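# Put the blue foam block, or else the box, in the tote

## Task

Check the room's floor for a blue foam block. If one is there, place it in the tote beside the door. If not, place the cardboard box in that tote. The object must sit fully inside the tote with nothing sticking out past its rim, and it has to stay there without the robot holding it. The robot must not tip over or be left leaning at the end.

## Robot and tools

ROBOT. TidyBot++: a wheeled base 0.54 m long, 0.50 m wide and 0.38 m tall on four driven casters. It carries one seven-joint arm with a two-finger gripper. The shoulder sits 0.12 m ahead of the base centre and 0.68 m off the floor. Cameras: base_camera (fixed on the base) and wrist_camera (on the hand, aimed where the hand points). The arm starts folded with the hand aimed down. In that pose the hand reaches up to 0.08 m past the base front and the elbow up to 1.15 m high.

FRAMES. Base frame: origin on the floor below the base centre, x ahead, y to the left, z up. hand_pose is reported in this frame. It is the point between the finger pads, with its z axis running out along the fingers and its y axis the direction the fingers open. The odometry frame is the base frame as it was when the scene began. base_odometry heading is positive leftward, from -3.142 to 3.142. It counts wheel rotation, so slip looks like travel, and it drifts a few cm and degrees over many moves. base_tilt is in degrees, positive when leaning forward or right.

execute_actions. Argument "actions": a list holding one action, or empty to just read state and images. An action may contain "base", "joints", or both, plus optional "speeds"; the parts start at once. "base" holds exactly one key, each a relative offset from where the base last reported itself: translate_m (metres, ahead positive, -2 to 2), strafe_m (metres, leftward positive, -2 to 2), rotate_rad (radians, counter-clockwise from above positive, -6.3 to 6.3). "joints" holds absolute targets keyed by name, in radians: joint_1_rad (any angle; turns the whole arm about vertical, positive = clockwise from above, opposite to rotate_rad), joint_2_rad (shoulder, -2.249 to 2.249), joint_3_rad (any angle; from 3.14, positive swings a forward-bent forearm rightward), joint_4_rad (elbow, -2.579 to 2.579), joint_5_rad (any angle; positive swings a forward-bent hand rightward), joint_6_rad (wrist, -2.099 to 2.099), joint_7_rad (any angle; hand down, positive is counter-clockwise from above; at 1.57 the fingers part left and right). gripper_pos is a unitless target from 0 (open, about 85 mm gap) to 1 (shut); gap is roughly 85 x (1 - gripper_pos) mm. Done-tolerance is ±0.039 for joints 1-4, ±0.056 for 5-7, ±0.03 for the gripper. Unbounded joints go the short way, so turn them in steps below half a revolution. "speeds" caps top speed for that action: translate_m and strafe_m 0.05 to 0.5 m/s, rotate_rad 0.1 to 1.57 rad/s (the maxima are defaults); a base move that would be too slow at its cap is refused. "cameras": list of "base_camera", "wrist_camera" or "all"; omitted or null gives all, [] gives none. Unknown keys or out-of-range numbers reject the whole call with no motion. A joint or base omitted from an action may still be driving toward its previous target.

wait: "seconds" 0 to 10; commands nothing and returns state and images.

zoom_image: "camera" (base_camera or wrist_camera) and "region" [x0, y0, x1, y1] in that camera's latest full image pixels, top-left origin, at most 504 x 504. base_camera images are 644x364, wrist_camera (fisheye) 644x476.

finished_scene: "scene" = the number of the current scene. Irreversible; only call once the object rests in the tote on its own.

ARM GEOMETRY. Upper arm 0.42 m, forearm 0.31 m, hand 0.31 m. With joint_1_rad 0, joint_3_rad 3.14, joint_5_rad 0 the arm moves in the base's x-z plane. Tilt from vertical (forward positive): upper = j2; forearm = j2 - j4; hand = j2 - j4 - j6. Hand offset from shoulder: forward = sum of length x sin(tilt), up = sum of length x cos(tilt). A downward hand reaches about 0.94 m high at most, only near the base.

RESULT LINES. base_status and joint_status describe how each motion of the last accepted action ended: "done"; "off_target" (stopped short, may keep pushing); "contact_stop"/"time_out" (target dropped, holds position). A blocked base may say "done" though it stopped short. "joint command not followed" with a "cause:" means the arm targets were withheld (often self-collision); affected joints show "not_followed" and may be retried on later actions. on_its_own lists uncommanded effects. Gripper at 1: "done" means empty, "off_target" means something is held. motor_effort gives percent of max, peak in brackets; readings carry offsets and noise. "ARM HIT" flags a hard collision with the base or itself. A torque fault freezes the arm and gripper for 10 s (base keeps going). MOTOR HOT warns from 60 °C; OVER-TEMPERATURE FAULT at 75 °C makes the arm sag, and unfinished keys show "limit_stop_at_motor_heat": resend targets.

ACCURACY. Friction leaves joints slightly off; correct by sending last command + (wanted - read). Hand placement is typically 1-2 cm off, worse when extended, so keep fingers clear of the floor. Held loads make the arm sag; never command a joint to its read angle while holding. Trust images over hand_pose.

AVOID. Dropping or slamming the object, driving while the arm is snagged on something high (about 0.8 m up), pushing hard sideways on a raised hand (can lift wheels), driving the arm into things (torque faults), and ending tilted. Loose objects may occasionally get nudged by outside forces.

Each tool is called after "Emit:" in YAML: its name, and indented under it one key for each argument.

## Session

Emit:
execute_actions:
  actions: []

Scene clock: 0.00 s.
base_odometry: x=+0.000 y=+0.000 heading=+0.000 (m, m, rad; odometry frame)
base_tilt: forward=+0.8 right=-0.4 (deg)
base_status: not commanded
joint_positions: joint_1_rad=-0.013 joint_2_rad=-0.307 joint_3_rad=+3.169 joint_4_rad=-2.520 joint_5_rad=+0.034 joint_6_rad=-0.890 joint_7_rad=+1.548 gripper_pos=+0.000
joint_status: not commanded
motor_effort: joint_1_rad=+0 joint_2_rad=-4 joint_3_rad=+1 joint_4_rad=+13 joint_5_rad=+1 joint_6_rad=+1 joint_7_rad=+1 (%)
hand_pose: x=+0.2556 y=-0.0078 z=+0.5835 quat_wxyz=(+0.009, +1.000, -0.007, +0.019) (m; base frame)
pictures: base_camera, wrist_camera
Images, in order (width x height): base_camera 644x364, wrist_camera 644x476.

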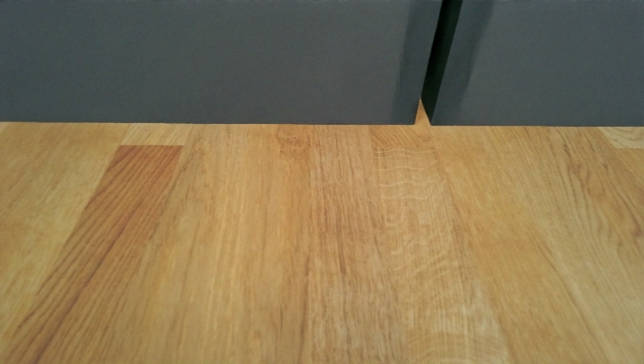

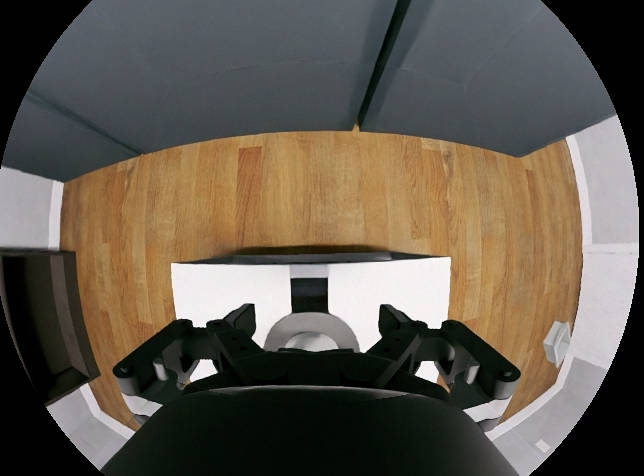

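Emit:
execute_actions:
  actions:
    - {"base":{"rotate_rad":-1.6},"joints":{"joint_6_rad":0.2}}

Emit:
execute_actions:
  actions:
    - {"base":{"rotate_rad":-1.9}}

Scene clock: 7.10 s.
base_odometry: x=+0.000 y=+0.000 heading=-1.600 (m, m, rad; odometry frame)
base_tilt: forward=+0.8 right=-0.4 (deg)
base_status: done
joint_positions: joint_1_rad=-0.013 joint_2_rad=-0.307 joint_3_rad=+3.169 joint_4_rad=-2.516 joint_5_rad=+0.034 joint_6_rad=+0.189 joint_7_rad=+1.548 gripper_pos=+0.000
joint_status: all done
motor_effort: joint_1_rad=+0(1) joint_2_rad=-7(8) joint_3_rad=+1(2) joint_4_rad=+18(18) joint_5_rad=+1(1) joint_6_rad=+9(10) joint_7_rad=-1(0) (%)
hand_pose: x=+0.5250 y=-0.0025 z=+0.7603 quat_wxyz=(+0.000, +0.847, -0.001, +0.532) (m; base frame)
pictures: base_camera, wrist_camera
camera_calibration (this result's frames):
wrist_camera: T_world_to_cam=[[0.00897961, -0.999923, -0.00861711, 0.00147852], [-0.408315, 0.00419978, -0.912831, 0.967505], [0.912797, 0.0117154, -0.408246, -0.0338454], [0, 0, 0, 1]] pos_world=[0.425928, -0.00218839, 0.869365]
Images, in order (width x height): base_camera 644x364, wrist_camera 644x476.

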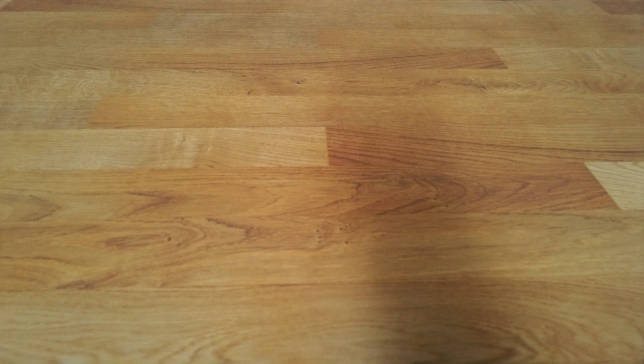

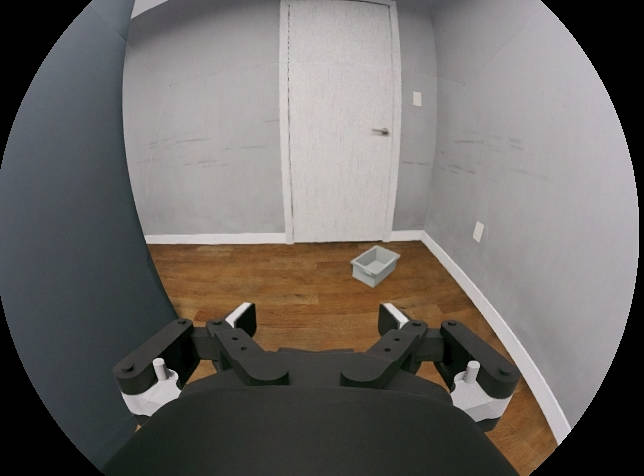

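Scene clock: 9.60 s.
base_odometry: x=+0.000 y=+0.000 heading=+2.784 (m, m, rad; odometry frame)
base_tilt: forward=+0.8 right=-0.4 (deg)
base_status: done
joint_positions: joint_1_rad=-0.013 joint_2_rad=-0.307 joint_3_rad=+3.169 joint_4_rad=-2.516 joint_5_rad=+0.034 joint_6_rad=+0.189 joint_7_rad=+1.548 gripper_pos=+0.000
joint_status: not commanded
motor_effort: joint_1_rad=+0(2) joint_2_rad=-8(8) joint_3_rad=+1(3) joint_4_rad=+18(18) joint_5_rad=+0(0) joint_6_rad=+9(9) joint_7_rad=-1(0) (%)
hand_pose: x=+0.5250 y=-0.0025 z=+0.7603 quat_wxyz=(+0.000, +0.847, -0.001, +0.532) (m; base frame)
pictures: base_camera, wrist_camera
camera_calibration (this result's frames):
wrist_camera: T_world_to_cam=[[0.00897922, -0.999923, -0.00861725, 0.0014787], [-0.408315, 0.00420007, -0.912831, 0.967505], [0.912797, 0.0117151, -0.408246, -0.0338453], [0, 0, 0, 1]] pos_world=[0.425928, -0.0021885, 0.869364]
Images, in order (width x height): base_camera 644x364, wrist_camera 644x476.

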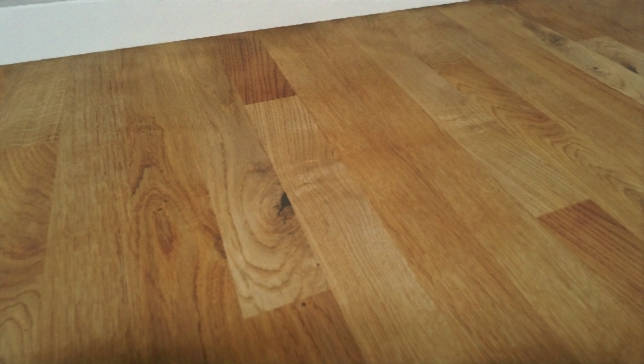

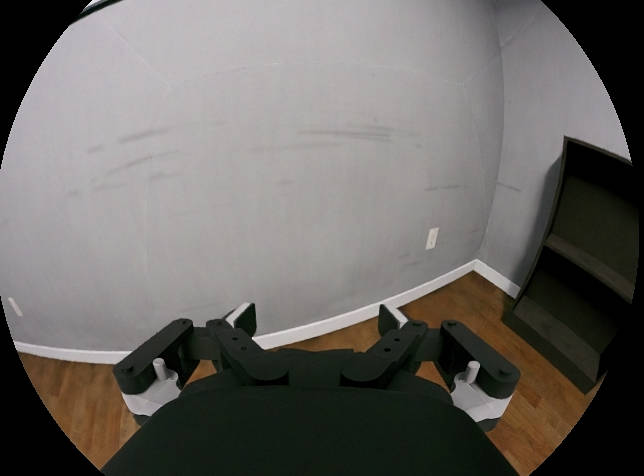

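Emit:
execute_actions:
  actions:
    - {"base":{"rotate_rad":-2.72}}
  cameras: []

Emit:
execute_actions:
  actions:
    - {"base":{"strafe_m":-1.58}}

Scene clock: 19.83 s.
base_odometry: x=+0.000 y=+0.000 heading=+0.064 (m, m, rad; odometry frame)
base_tilt: forward=+0.8 right=-0.4 (deg)
base_status: done
joint_positions: joint_1_rad=-0.013 joint_2_rad=-0.307 joint_3_rad=+3.169 joint_4_rad=-2.516 joint_5_rad=+0.034 joint_6_rad=+0.189 joint_7_rad=+1.548 gripper_pos=+0.000
joint_status: not commanded
motor_effort: joint_1_rad=+0(2) joint_2_rad=-7(8) joint_3_rad=+1(2) joint_4_rad=+18(18) joint_5_rad=+1(0) joint_6_rad=+9(9) joint_7_rad=+0(1) (%)
hand_pose: x=+0.5250 y=-0.0025 z=+0.7603 quat_wxyz=(+0.000, +0.847, -0.001, +0.532) (m; base frame)
pictures: none
No camera images: the call's "cameras" was empty. Leave "cameras" out to get every camera's image.

Scene clock: 24.33 s.
base_odometry: x=+0.100 y=-1.577 heading=+0.064 (m, m, rad; odometry frame)
base_tilt: forward=+0.8 right=-0.4 (deg)
base_status: done
joint_positions: joint_1_rad=-0.013 joint_2_rad=-0.307 joint_3_rad=+3.169 joint_4_rad=-2.516 joint_5_rad=+0.034 joint_6_rad=+0.189 joint_7_rad=+1.548 gripper_pos=+0.000
joint_status: not commanded
motor_effort: joint_1_rad=+0(1) joint_2_rad=-8(8) joint_3_rad=+1(3) joint_4_rad=+18(18) joint_5_rad=+1(0) joint_6_rad=+9(9) joint_7_rad=+0(0) (%)
hand_pose: x=+0.5250 y=-0.0025 z=+0.7603 quat_wxyz=(+0.000, +0.847, -0.001, +0.532) (m; base frame)
pictures: base_camera, wrist_camera
camera_calibration (this result's frames):
wrist_camera: T_world_to_cam=[[0.00897982, -0.999923, -0.00861706, 0.00147845], [-0.408315, 0.00419966, -0.912831, 0.967505], [0.912797, 0.0117155, -0.408246, -0.0338455], [0, 0, 0, 1]] pos_world=[0.425928, -0.00218834, 0.869365]
Images, in order (width x height): base_camera 644x364, wrist_camera 644x476.

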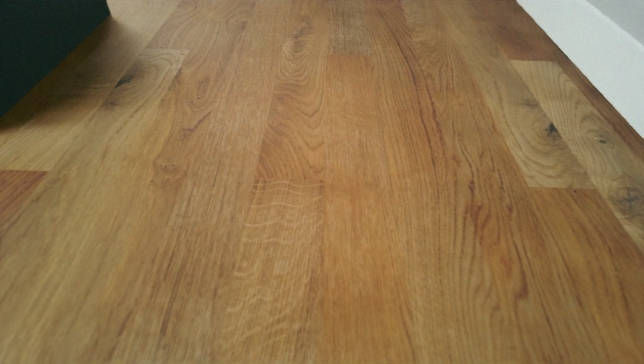

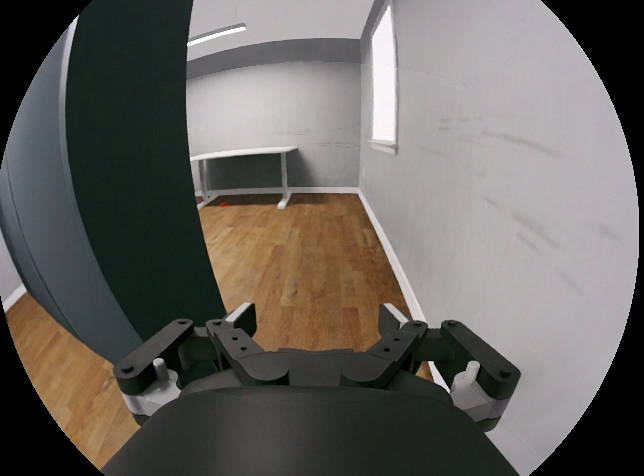

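Emit:
execute_actions:
  actions:
    - {"base":{"translate_m":1.7}}
  cameras: []

Emit:
execute_actions:
  actions:
    - {"base":{"rotate_rad":1.2}}

Scene clock: 36.07 s.
base_odometry: x=+1.797 y=-1.469 heading=+0.064 (m, m, rad; odometry frame)
base_tilt: forward=+0.8 right=-0.4 (deg)
base_status: done
joint_positions: joint_1_rad=-0.013 joint_2_rad=-0.307 joint_3_rad=+3.169 joint_4_rad=-2.516 joint_5_rad=+0.034 joint_6_rad=+0.189 joint_7_rad=+1.548 gripper_pos=+0.000
joint_status: not commanded
motor_effort: joint_1_rad=+0(0) joint_2_rad=-7(10) joint_3_rad=+1(1) joint_4_rad=+18(19) joint_5_rad=+0(1) joint_6_rad=+9(9) joint_7_rad=+0(0) (%)
hand_pose: x=+0.5250 y=-0.0025 z=+0.7602 quat_wxyz=(+0.000, +0.847, -0.001, +0.532) (m; base frame)
pictures: none
No camera images: the call's "cameras" was empty. Leave "cameras" out to get every camera's image.

Scene clock: 38.10 s.
base_odometry: x=+1.797 y=-1.469 heading=+1.263 (m, m, rad; odometry frame)
base_tilt: forward=+0.8 right=-0.4 (deg)
base_status: done
joint_positions: joint_1_rad=-0.013 joint_2_rad=-0.307 joint_3_rad=+3.169 joint_4_rad=-2.516 joint_5_rad=+0.034 joint_6_rad=+0.189 joint_7_rad=+1.548 gripper_pos=+0.000
joint_status: not commanded
motor_effort: joint_1_rad=+0(0) joint_2_rad=-8(8) joint_3_rad=+1(2) joint_4_rad=+18(18) joint_5_rad=+1(1) joint_6_rad=+9(9) joint_7_rad=+0(0) (%)
hand_pose: x=+0.5250 y=-0.0025 z=+0.7602 quat_wxyz=(+0.000, +0.847, -0.001, +0.532) (m; base frame)
pictures: base_camera, wrist_camera
camera_calibration (this result's frames):
wrist_camera: T_world_to_cam=[[0.0090181, -0.999922, -0.0086086, 0.00146953], [-0.408437, 0.00417473, -0.912777, 0.967437], [0.912742, 0.0117476, -0.408367, -0.033705], [0, 0, 0, 1]] pos_world=[0.425888, -0.00217343, 0.869303]
Images, in order (width x height): base_camera 644x364, wrist_camera 644x476.

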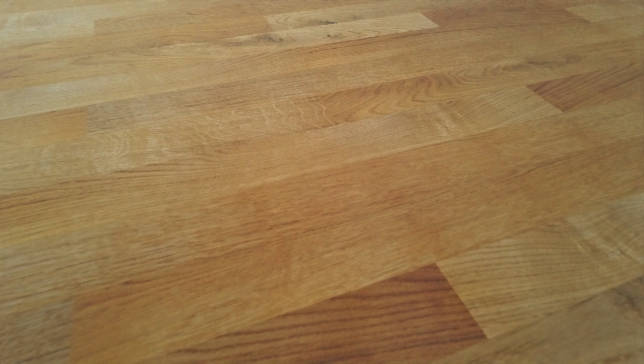

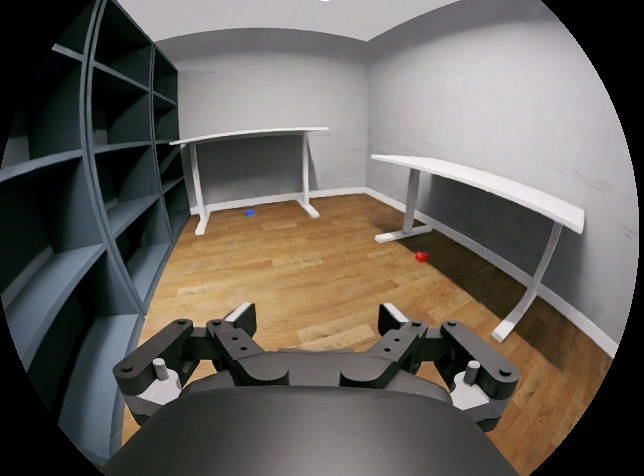

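Emit:
execute_actions:
  actions:
    - {"base":{"rotate_rad":0.265}}
  cameras: []

Emit:
execute_actions:
  actions:
    - {"base":{"translate_m":1.8},"joints":{"joint_1_rad":0,"joint_2_rad":1.6,"joint_3_rad":3.14,"joint_4_rad":-0.7,"joint_5_rad":0,"joint_6_rad":-0.84,"joint_7_rad":1.57}}

Scene clock: 45.57 s.
base_odometry: x=+1.797 y=-1.469 heading=+1.528 (m, m, rad; odometry frame)
base_tilt: forward=+0.8 right=-0.4 (deg)
base_status: done
joint_positions: joint_1_rad=-0.013 joint_2_rad=-0.307 joint_3_rad=+3.169 joint_4_rad=-2.516 joint_5_rad=+0.034 joint_6_rad=+0.189 joint_7_rad=+1.548 gripper_pos=+0.000
joint_status: not commanded
motor_effort: joint_1_rad=+0(1) joint_2_rad=-7(7) joint_3_rad=+1(3) joint_4_rad=+18(18) joint_5_rad=+1(0) joint_6_rad=+9(9) joint_7_rad=+0(0) (%)
hand_pose: x=+0.5250 y=-0.0025 z=+0.7602 quat_wxyz=(+0.000, +0.847, -0.001, +0.532) (m; base frame)
pictures: none
No camera images: the call's "cameras" was empty. Leave "cameras" out to get every camera's image.

Scene clock: 50.50 s.
base_odometry: x=+1.872 y=+0.330 heading=+1.528 (m, m, rad; odometry frame)
base_tilt: forward=+0.8 right=-0.4 (deg)
base_status: done
joint_positions: joint_1_rad=-0.013 joint_2_rad=+1.594 joint_3_rad=+3.157 joint_4_rad=-0.708 joint_5_rad=+0.034 joint_6_rad=-0.807 joint_7_rad=+1.548 gripper_pos=+0.000
joint_status: all done
motor_effort: joint_1_rad=+0(0) joint_2_rad=-47(50) joint_3_rad=+1(0) joint_4_rad=+12(21) joint_5_rad=+1(1) joint_6_rad=+2(10) joint_7_rad=+0(0) (%)
hand_pose: x=+0.7838 y=-0.0056 z=+0.1508 quat_wxyz=(+0.020, +1.000, +0.007, +0.016) (m; base frame)
pictures: base_camera, wrist_camera
camera_calibration (this result's frames):
wrist_camera: T_world_to_cam=[[0.0122018, -0.999571, 0.0266202, -0.0170309], [-0.998011, -0.0138208, -0.0615079, 0.850539], [0.0618494, -0.0258167, -0.997752, 0.23681], [0, 0, 0, 1]] pos_world=[0.834408, 0.000845218, 0.289046]
Images, in order (width x height): base_camera 644x364, wrist_camera 644x476.

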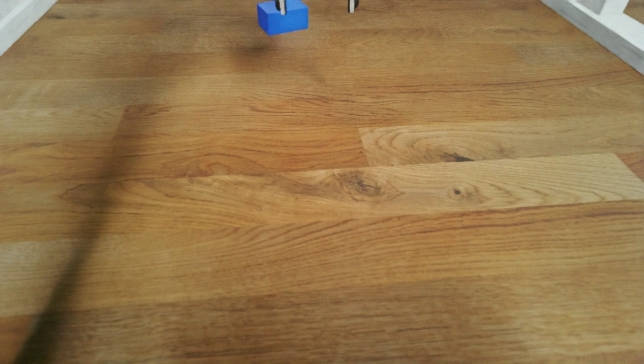

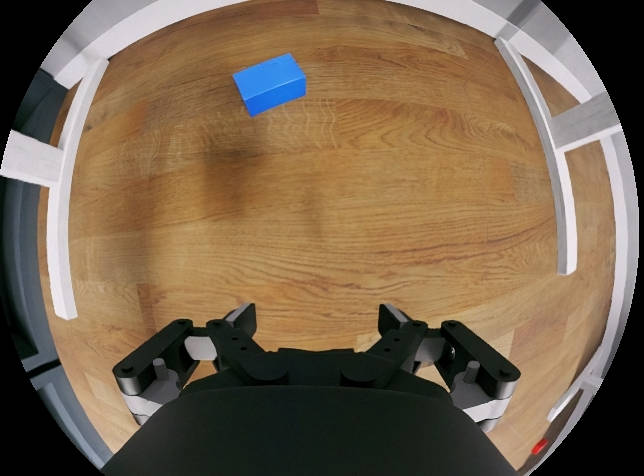

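Emit:
execute_actions:
  actions:
    - {"base":{"translate_m":0.3},"joints":{"joint_7_rad":0.35,"joint_6_rad":-0.87}}
  cameras: []

Emit:
execute_actions:
  actions:
    - {"base":{"strafe_m":0.065},"joints":{"joint_2_rad":1.7,"joint_4_rad":-0.63,"joint_6_rad":-0.84}}

Scene clock: 62.67 s.
base_odometry: x=+1.885 y=+0.629 heading=+1.529 (m, m, rad; odometry frame)
base_tilt: forward=+0.8 right=-0.4 (deg)
base_status: done
joint_positions: joint_1_rad=-0.013 joint_2_rad=+1.595 joint_3_rad=+3.156 joint_4_rad=-0.704 joint_5_rad=+0.034 joint_6_rad=-0.835 joint_7_rad=+0.366 gripper_pos=+0.000
joint_status: all done
motor_effort: joint_1_rad=+0(2) joint_2_rad=-47(49) joint_3_rad=+0(0) joint_4_rad=+12(13) joint_5_rad=+1(1) joint_6_rad=+1(2) joint_7_rad=-1(0) (%)
hand_pose: x=+0.7771 y=-0.0055 z=+0.1515 quat_wxyz=(+0.014, +0.834, -0.551, +0.015) (m; base frame)
pictures: none
No camera images: the call's "cameras" was empty. Leave "cameras" out to get every camera's image.

Scene clock: 63.73 s.
base_odometry: x=+1.820 y=+0.632 heading=+1.528 (m, m, rad; odometry frame)
base_tilt: forward=+0.8 right=-0.4 (deg)
base_status: done
joint_positions: joint_1_rad=-0.010 joint_2_rad=+1.701 joint_3_rad=+3.148 joint_4_rad=-0.638 joint_5_rad=+0.034 joint_6_rad=-0.835 joint_7_rad=+0.366 gripper_pos=+0.000
joint_status: all done
motor_effort: joint_1_rad=+1(5) joint_2_rad=-47(49) joint_3_rad=+0(1) joint_4_rad=+12(13) joint_5_rad=+1(2) joint_6_rad=+1(1) joint_7_rad=+1(1) (%)
hand_pose: x=+0.7518 y=-0.0031 z=+0.0973 quat_wxyz=(+0.022, +0.833, -0.552, -0.005) (m; base frame)
pictures: base_camera, wrist_camera
camera_calibration (this result's frames):
wrist_camera: T_world_to_cam=[[-0.921078, -0.38827, 0.0293748, 0.690506], [-0.389269, 0.919986, -0.0457645, 0.35904], [-0.00925542, -0.0535873, -0.99852, 0.238967], [0, 0, 0, 1]] pos_world=[0.777985, -0.0494039, 0.234761]
Images, in order (width x height): base_camera 644x364, wrist_camera 644x476.

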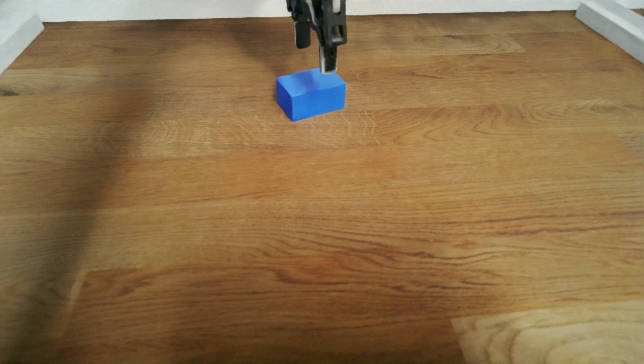

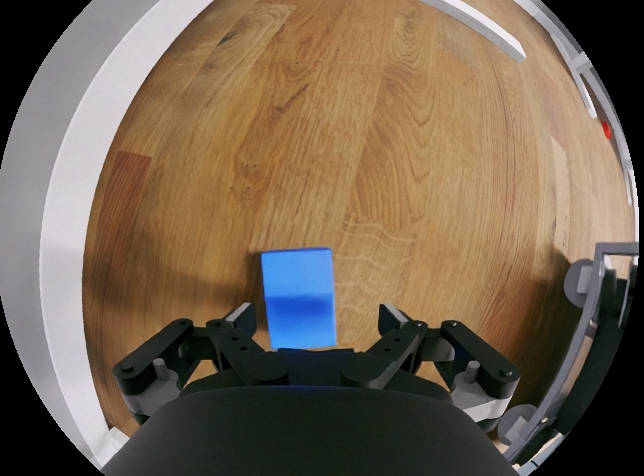

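Emit:
execute_actions:
  actions:
    - {"base":{"translate_m":0.024},"joints":{"joint_7_rad":0.46}}
  cameras: []

Emit:
execute_actions:
  actions:
    - {"joints":{"joint_2_rad":1.82,"joint_4_rad":-0.56,"joint_6_rad":-0.74}}

Scene clock: 68.63 s.
base_odometry: x=+1.821 y=+0.656 heading=+1.529 (m, m, rad; odometry frame)
base_tilt: forward=+0.9 right=-0.4 (deg)
base_status: done
joint_positions: joint_1_rad=-0.010 joint_2_rad=+1.701 joint_3_rad=+3.148 joint_4_rad=-0.635 joint_5_rad=+0.034 joint_6_rad=-0.835 joint_7_rad=+0.429 gripper_pos=+0.000
joint_status: all done
motor_effort: joint_1_rad=+1(2) joint_2_rad=-45(49) joint_3_rad=+1(0) joint_4_rad=+11(13) joint_5_rad=+1(1) joint_6_rad=+1(0) joint_7_rad=-1(1) (%)
hand_pose: x=+0.7539 y=-0.0031 z=+0.0983 quat_wxyz=(+0.021, +0.850, -0.526, -0.004) (m; base frame)
pictures: none
No camera images: the call's "cameras" was empty. Leave "cameras" out to get every camera's image.

Scene clock: 69.93 s.
base_odometry: x=+1.821 y=+0.656 heading=+1.529 (m, m, rad; odometry frame)
base_tilt: forward=+0.8 right=-0.4 (deg)
base_status: not commanded
joint_positions: joint_1_rad=-0.010 joint_2_rad=+1.823 joint_3_rad=+3.148 joint_4_rad=-0.569 joint_5_rad=+0.034 joint_6_rad=-0.773 joint_7_rad=+0.429 gripper_pos=+0.000
joint_status: all done
motor_effort: joint_1_rad=+0(0) joint_2_rad=-44(49) joint_3_rad=+0(0) joint_4_rad=+11(13) joint_5_rad=+1(1) joint_6_rad=+1(1) joint_7_rad=+1(0) (%)
hand_pose: x=+0.7336 y=-0.0027 z=+0.0355 quat_wxyz=(+0.019, +0.851, -0.525, -0.002) (m; base frame)
pictures: base_camera, wrist_camera
camera_calibration (this result's frames):
wrist_camera: T_world_to_cam=[[-0.894146, -0.447318, 0.020247, 0.656122], [-0.447769, 0.89296, -0.0460958, 0.39158], [0.00253975, -0.0502823, -0.998732, 0.168479], [0, 0, 0, 1]] pos_world=[0.761578, -0.0476985, 0.173031]
Images, in order (width x height): base_camera 644x364, wrist_camera 644x476.

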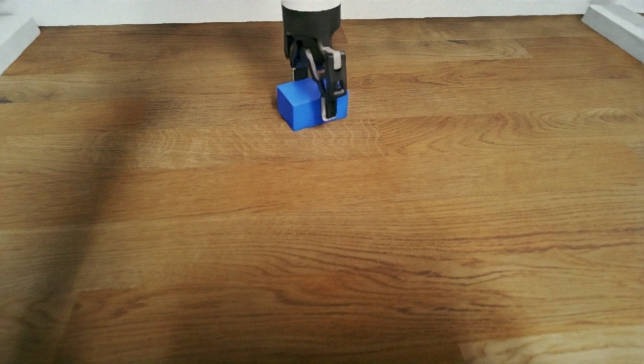

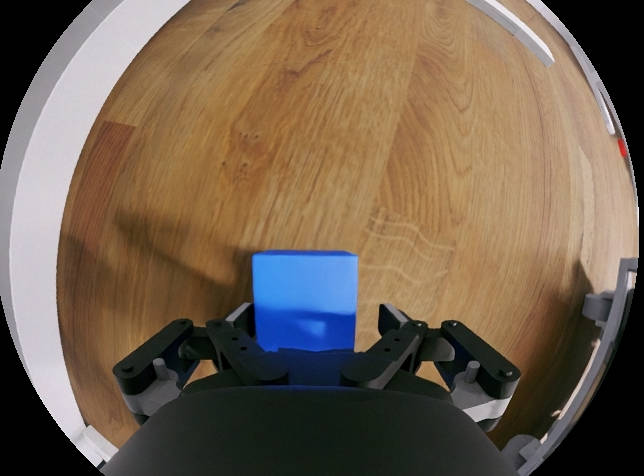

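Emit:
execute_actions:
  actions:
    - {"joints":{"gripper_pos":1}}
  cameras: []

Emit:
execute_actions:
  actions:
    - {"base":{"translate_m":-0.9},"joints":{"joint_2_rad":1.5,"joint_4_rad":-0.8,"joint_6_rad":-0.84}}
  cameras: []

Emit:
execute_actions:
  actions:
    - {"base":{"translate_m":-1.33},"joints":{"joint_2_rad":0.3,"joint_4_rad":-2.1,"joint_6_rad":-0.74,"joint_7_rad":1.57}}
  cameras: []

Emit:
execute_actions:
  actions:
    - {"base":{"rotate_rad":1.62}}

Emit:
execute_actions:
  actions:
    - {"base":{"translate_m":1.3},"joints":{"joint_2_rad":1.25,"joint_4_rad":-0.95,"joint_6_rad":-0.96}}

Scene clock: 79.63 s.
base_odometry: x=+1.821 y=+0.656 heading=+1.529 (m, m, rad; odometry frame)
base_tilt: forward=+0.8 right=-0.4 (deg)
base_status: not commanded
joint_positions: joint_1_rad=-0.010 joint_2_rad=+1.819 joint_3_rad=+3.148 joint_4_rad=-0.569 joint_5_rad=+0.034 joint_6_rad=-0.772 joint_7_rad=+0.429 gripper_pos=+0.387
joint_status: gripper_pos off_target (ended at +0.387, target +1.000)
motor_effort: joint_1_rad=+1(1) joint_2_rad=-45(46) joint_3_rad=+1(0) joint_4_rad=+11(13) joint_5_rad=+1(1) joint_6_rad=+1(7) joint_7_rad=+0(0) (%)
hand_pose: x=+0.7367 y=-0.0026 z=+0.0383 quat_wxyz=(+0.017, +0.851, -0.525, +0.001) (m; base frame)
pictures: none
No camera images: the call's "cameras" was empty. Leave "cameras" out to get every camera's image.

Scene clock: 82.77 s.
base_odometry: x=+1.782 y=-0.243 heading=+1.529 (m, m, rad; odometry frame)
base_tilt: forward=+0.8 right=-0.4 (deg)
base_status: done
joint_positions: joint_1_rad=-0.010 joint_2_rad=+1.502 joint_3_rad=+3.148 joint_4_rad=-0.794 joint_5_rad=+0.034 joint_6_rad=-0.811 joint_7_rad=+0.429 gripper_pos=+0.387
joint_status: all done
motor_effort: joint_1_rad=+0(3) joint_2_rad=-48(49) joint_3_rad=+0(0) joint_4_rad=+12(14) joint_5_rad=+1(1) joint_6_rad=+1(2) joint_7_rad=-1(0) (%)
hand_pose: x=+0.7848 y=-0.0030 z=+0.1910 quat_wxyz=(+0.004, +0.850, -0.526, +0.023) (m; base frame)
pictures: none
No camera images: the call's "cameras" was empty. Leave "cameras" out to get every camera's image.

Scene clock: 86.77 s.
base_odometry: x=+1.726 y=-1.572 heading=+1.529 (m, m, rad; odometry frame)
base_tilt: forward=+0.8 right=-0.4 (deg)
base_status: done
joint_positions: joint_1_rad=-0.010 joint_2_rad=+0.310 joint_3_rad=+3.148 joint_4_rad=-2.094 joint_5_rad=+0.034 joint_6_rad=-0.774 joint_7_rad=+1.532 gripper_pos=+0.387
joint_status: all done
motor_effort: joint_1_rad=+0(1) joint_2_rad=-22(49) joint_3_rad=+1(0) joint_4_rad=+10(12) joint_5_rad=+1(1) joint_6_rad=+0(0) joint_7_rad=-1(0) (%)
hand_pose: x=+0.4476 y=-0.0050 z=+0.5389 quat_wxyz=(+0.013, +1.000, -0.005, -0.018) (m; base frame)
pictures: none
No camera images: the call's "cameras" was empty. Leave "cameras" out to get every camera's image.

Scene clock: 89.07 s.
base_odometry: x=+1.726 y=-1.572 heading=-3.135 (m, m, rad; odometry frame)
base_tilt: forward=+0.9 right=-0.4 (deg)
base_status: done
joint_positions: joint_1_rad=-0.010 joint_2_rad=+0.310 joint_3_rad=+3.142 joint_4_rad=-2.094 joint_5_rad=+0.034 joint_6_rad=-0.768 joint_7_rad=+1.532 gripper_pos=+0.387
joint_status: not commanded
motor_effort: joint_1_rad=+0(2) joint_2_rad=-22(24) joint_3_rad=+0(1) joint_4_rad=+11(11) joint_5_rad=+1(1) joint_6_rad=+1(0) joint_7_rad=+0(1) (%)
hand_pose: x=+0.4495 y=-0.0031 z=+0.5389 quat_wxyz=(+0.012, +1.000, -0.002, -0.015) (m; base frame)
pictures: base_camera, wrist_camera
camera_calibration (this result's frames):
wrist_camera: T_world_to_cam=[[-0.00631101, -0.999921, 0.0108986, -0.00397729], [-0.99998, 0.0063143, 0.000267462, 0.508446], [-0.000336258, -0.0108967, -0.999941, 0.673944], [0, 0, 0, 1]] pos_world=[0.508638, 0.00015631, 0.673811]
Images, in order (width x height): base_camera 644x364, wrist_camera 644x476.

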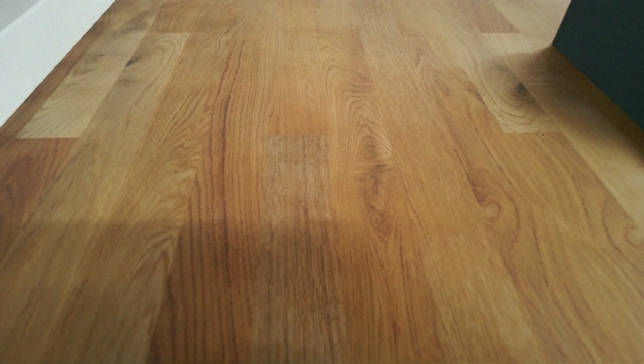

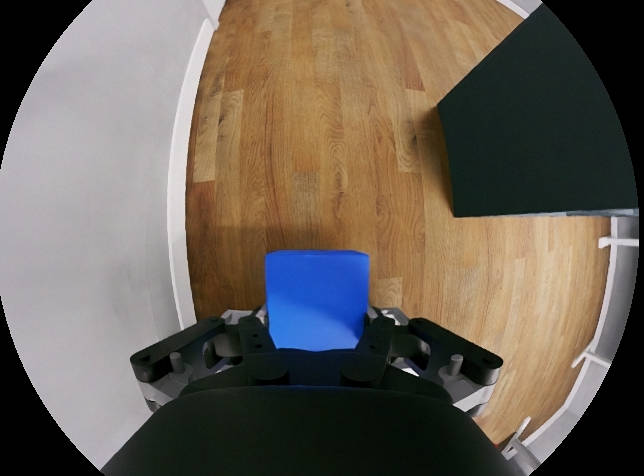

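Scene clock: 93.00 s.
base_odometry: x=+0.426 y=-1.582 heading=-3.134 (m, m, rad; odometry frame)
base_tilt: forward=+0.9 right=-0.4 (deg)
base_status: done
joint_positions: joint_1_rad=-0.010 joint_2_rad=+1.243 joint_3_rad=+3.142 joint_4_rad=-0.959 joint_5_rad=+0.034 joint_6_rad=-0.926 joint_7_rad=+1.532 gripper_pos=+0.387
joint_status: all done
motor_effort: joint_1_rad=+0(0) joint_2_rad=-47(48) joint_3_rad=+1(0) joint_4_rad=+14(14) joint_5_rad=+1(1) joint_6_rad=+1(2) joint_7_rad=+0(0) (%)
hand_pose: x=+0.7754 y=-0.0012 z=+0.3204 quat_wxyz=(+0.014, +1.000, -0.004, +0.007) (m; base frame)
pictures: base_camera, wrist_camera
camera_calibration (this result's frames):
wrist_camera: T_world_to_cam=[[-0.0103019, -0.999845, 0.0142571, 0.00438688], [-0.999024, 0.00967897, -0.0430926, 0.847548], [0.042948, -0.0146871, -0.998969, 0.421732], [0, 0, 0, 1]] pos_world=[0.828654, 0.00237683, 0.457758]
Images, in order (width x height): base_camera 644x364, wrist_camera 644x476.

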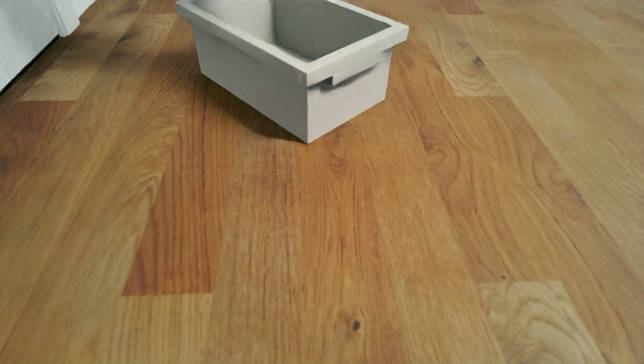

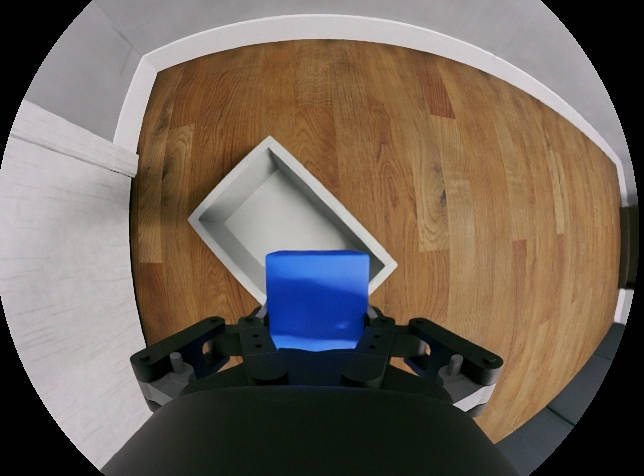

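Emit:
execute_actions:
  actions:
    - {"base":{"translate_m":0.075},"joints":{"joint_1_rad":-0.075,"joint_7_rad":0.72}}
  cameras: []

Emit:
execute_actions:
  actions:
    - {"joints":{"joint_2_rad":1.78,"joint_4_rad":-0.58,"joint_6_rad":-0.74}}

Scene clock: 98.97 s.
base_odometry: x=+0.351 y=-1.583 heading=-3.134 (m, m, rad; odometry frame)
base_tilt: forward=+0.9 right=-0.4 (deg)
base_status: done
joint_positions: joint_1_rad=-0.057 joint_2_rad=+1.243 joint_3_rad=+3.142 joint_4_rad=-0.955 joint_5_rad=+0.034 joint_6_rad=-0.929 joint_7_rad=+0.736 gripper_pos=+0.387
joint_status: all done
motor_effort: joint_1_rad=+0(3) joint_2_rad=-46(47) joint_3_rad=+0(0) joint_4_rad=+14(15) joint_5_rad=+1(1) joint_6_rad=+1(2) joint_7_rad=-1(0) (%)
hand_pose: x=+0.7754 y=+0.0298 z=+0.3212 quat_wxyz=(+0.010, +0.929, -0.370, +0.012) (m; base frame)
pictures: none
No camera images: the call's "cameras" was empty. Leave "cameras" out to get every camera's image.

Scene clock: 101.00 s.
base_odometry: x=+0.351 y=-1.583 heading=-3.134 (m, m, rad; odometry frame)
base_tilt: forward=+0.9 right=-0.4 (deg)
base_status: not commanded
joint_positions: joint_1_rad=-0.057 joint_2_rad=+1.783 joint_3_rad=+3.142 joint_4_rad=-0.592 joint_5_rad=+0.034 joint_6_rad=-0.774 joint_7_rad=+0.736 gripper_pos=+0.387
joint_status: all done
motor_effort: joint_1_rad=+0(0) joint_2_rad=-46(50) joint_3_rad=+1(0) joint_4_rad=+11(14) joint_5_rad=+1(1) joint_6_rad=+1(1) joint_7_rad=+0(1) (%)
hand_pose: x=+0.7458 y=+0.0292 z=+0.0558 quat_wxyz=(+0.013, +0.930, -0.368, +0.002) (m; base frame)
pictures: base_camera, wrist_camera
camera_calibration (this result's frames):
wrist_camera: T_world_to_cam=[[-0.685108, -0.728394, 0.0083005, 0.533878], [-0.728008, 0.684262, -0.0423092, 0.584408], [0.0251381, -0.0350292, -0.99907, 0.172966], [0, 0, 0, 1]] pos_world=[0.786869, -0.00495534, 0.193099]
Images, in order (width x height): base_camera 644x364, wrist_camera 644x476.

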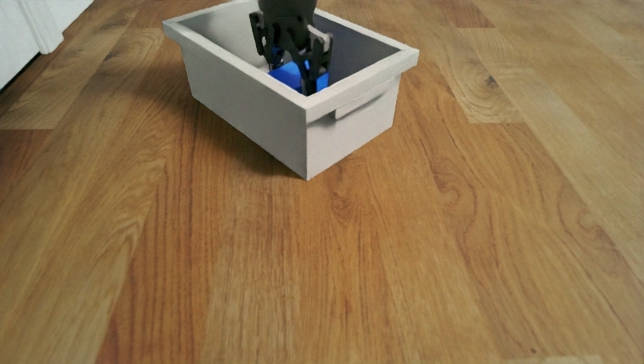

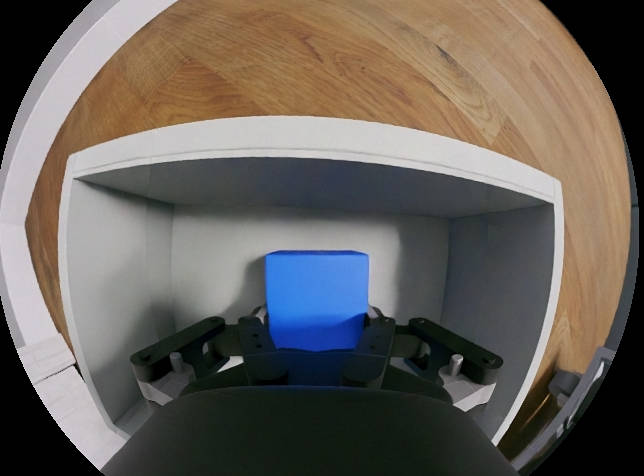

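Emit:
execute_actions:
  actions:
    - {"joints":{"gripper_pos":0}}
  cameras: []

Emit:
execute_actions:
  actions:
    - {"joints":{"joint_2_rad":1.4,"joint_4_rad":-0.9,"joint_6_rad":-0.9}}

Emit:
finished_scene:
  scene: 1

Scene clock: 106.47 s.
base_odometry: x=+0.351 y=-1.583 heading=-3.134 (m, m, rad; odometry frame)
base_tilt: forward=+0.8 right=-0.4 (deg)
base_status: not commanded
joint_positions: joint_1_rad=-0.057 joint_2_rad=+1.783 joint_3_rad=+3.142 joint_4_rad=-0.592 joint_5_rad=+0.034 joint_6_rad=-0.774 joint_7_rad=+0.736 gripper_pos=+0.000
joint_status: all done
motor_effort: joint_1_rad=+1(0) joint_2_rad=-46(46) joint_3_rad=+0(0) joint_4_rad=+11(12) joint_5_rad=+1(1) joint_6_rad=+1(1) joint_7_rad=+0(1) (%)
hand_pose: x=+0.7458 y=+0.0292 z=+0.0558 quat_wxyz=(+0.013, +0.930, -0.368, +0.002) (m; base frame)
pictures: none
No camera images: the call's "cameras" was empty. Leave "cameras" out to get every camera's image.

Scene clock: 108.27 s.
base_odometry: x=+0.351 y=-1.583 heading=-3.134 (m, m, rad; odometry frame)
base_tilt: forward=+0.8 right=-0.4 (deg)
base_status: not commanded
joint_positions: joint_1_rad=-0.057 joint_2_rad=+1.399 joint_3_rad=+3.142 joint_4_rad=-0.888 joint_5_rad=+0.034 joint_6_rad=-0.866 joint_7_rad=+0.736 gripper_pos=+0.000
joint_status: all done
motor_effort: joint_1_rad=+0(0) joint_2_rad=-47(49) joint_3_rad=+0(0) joint_4_rad=+13(13) joint_5_rad=+1(1) joint_6_rad=+1(1) joint_7_rad=+1(0) (%)
hand_pose: x=+0.7666 y=+0.0297 z=+0.2362 quat_wxyz=(+0.014, +0.929, -0.369, +0.001) (m; base frame)
pictures: base_camera, wrist_camera
camera_calibration (this result's frames):
wrist_camera: T_world_to_cam=[[-0.68694, -0.7266, 0.0128776, 0.547269], [-0.726413, 0.686037, -0.0409424, 0.605301], [0.0209143, -0.0374795, -0.999079, 0.356037], [0, 0, 0, 1]] pos_world=[0.808193, -0.00426869, 0.373444]
Images, in order (width x height): base_camera 644x364, wrist_camera 644x476.

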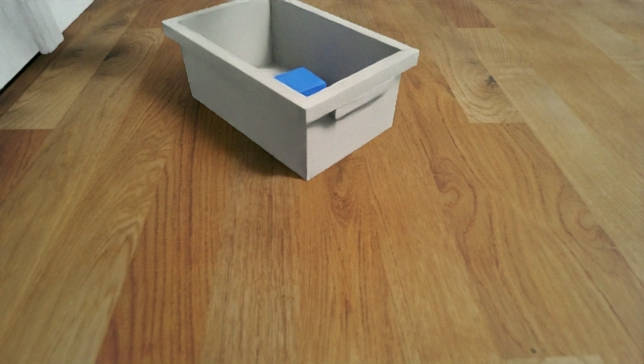

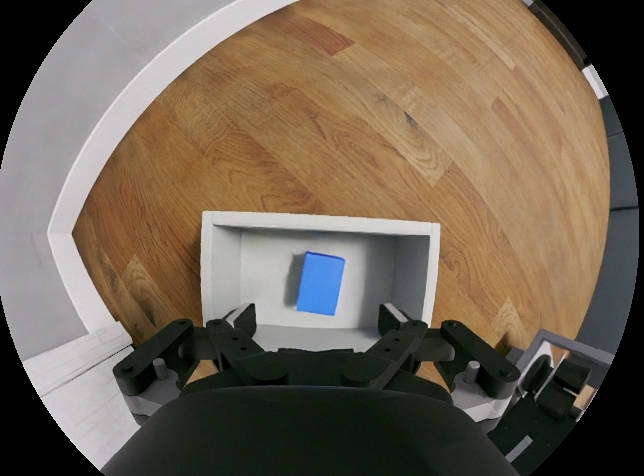

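The scene is finished: the task was done.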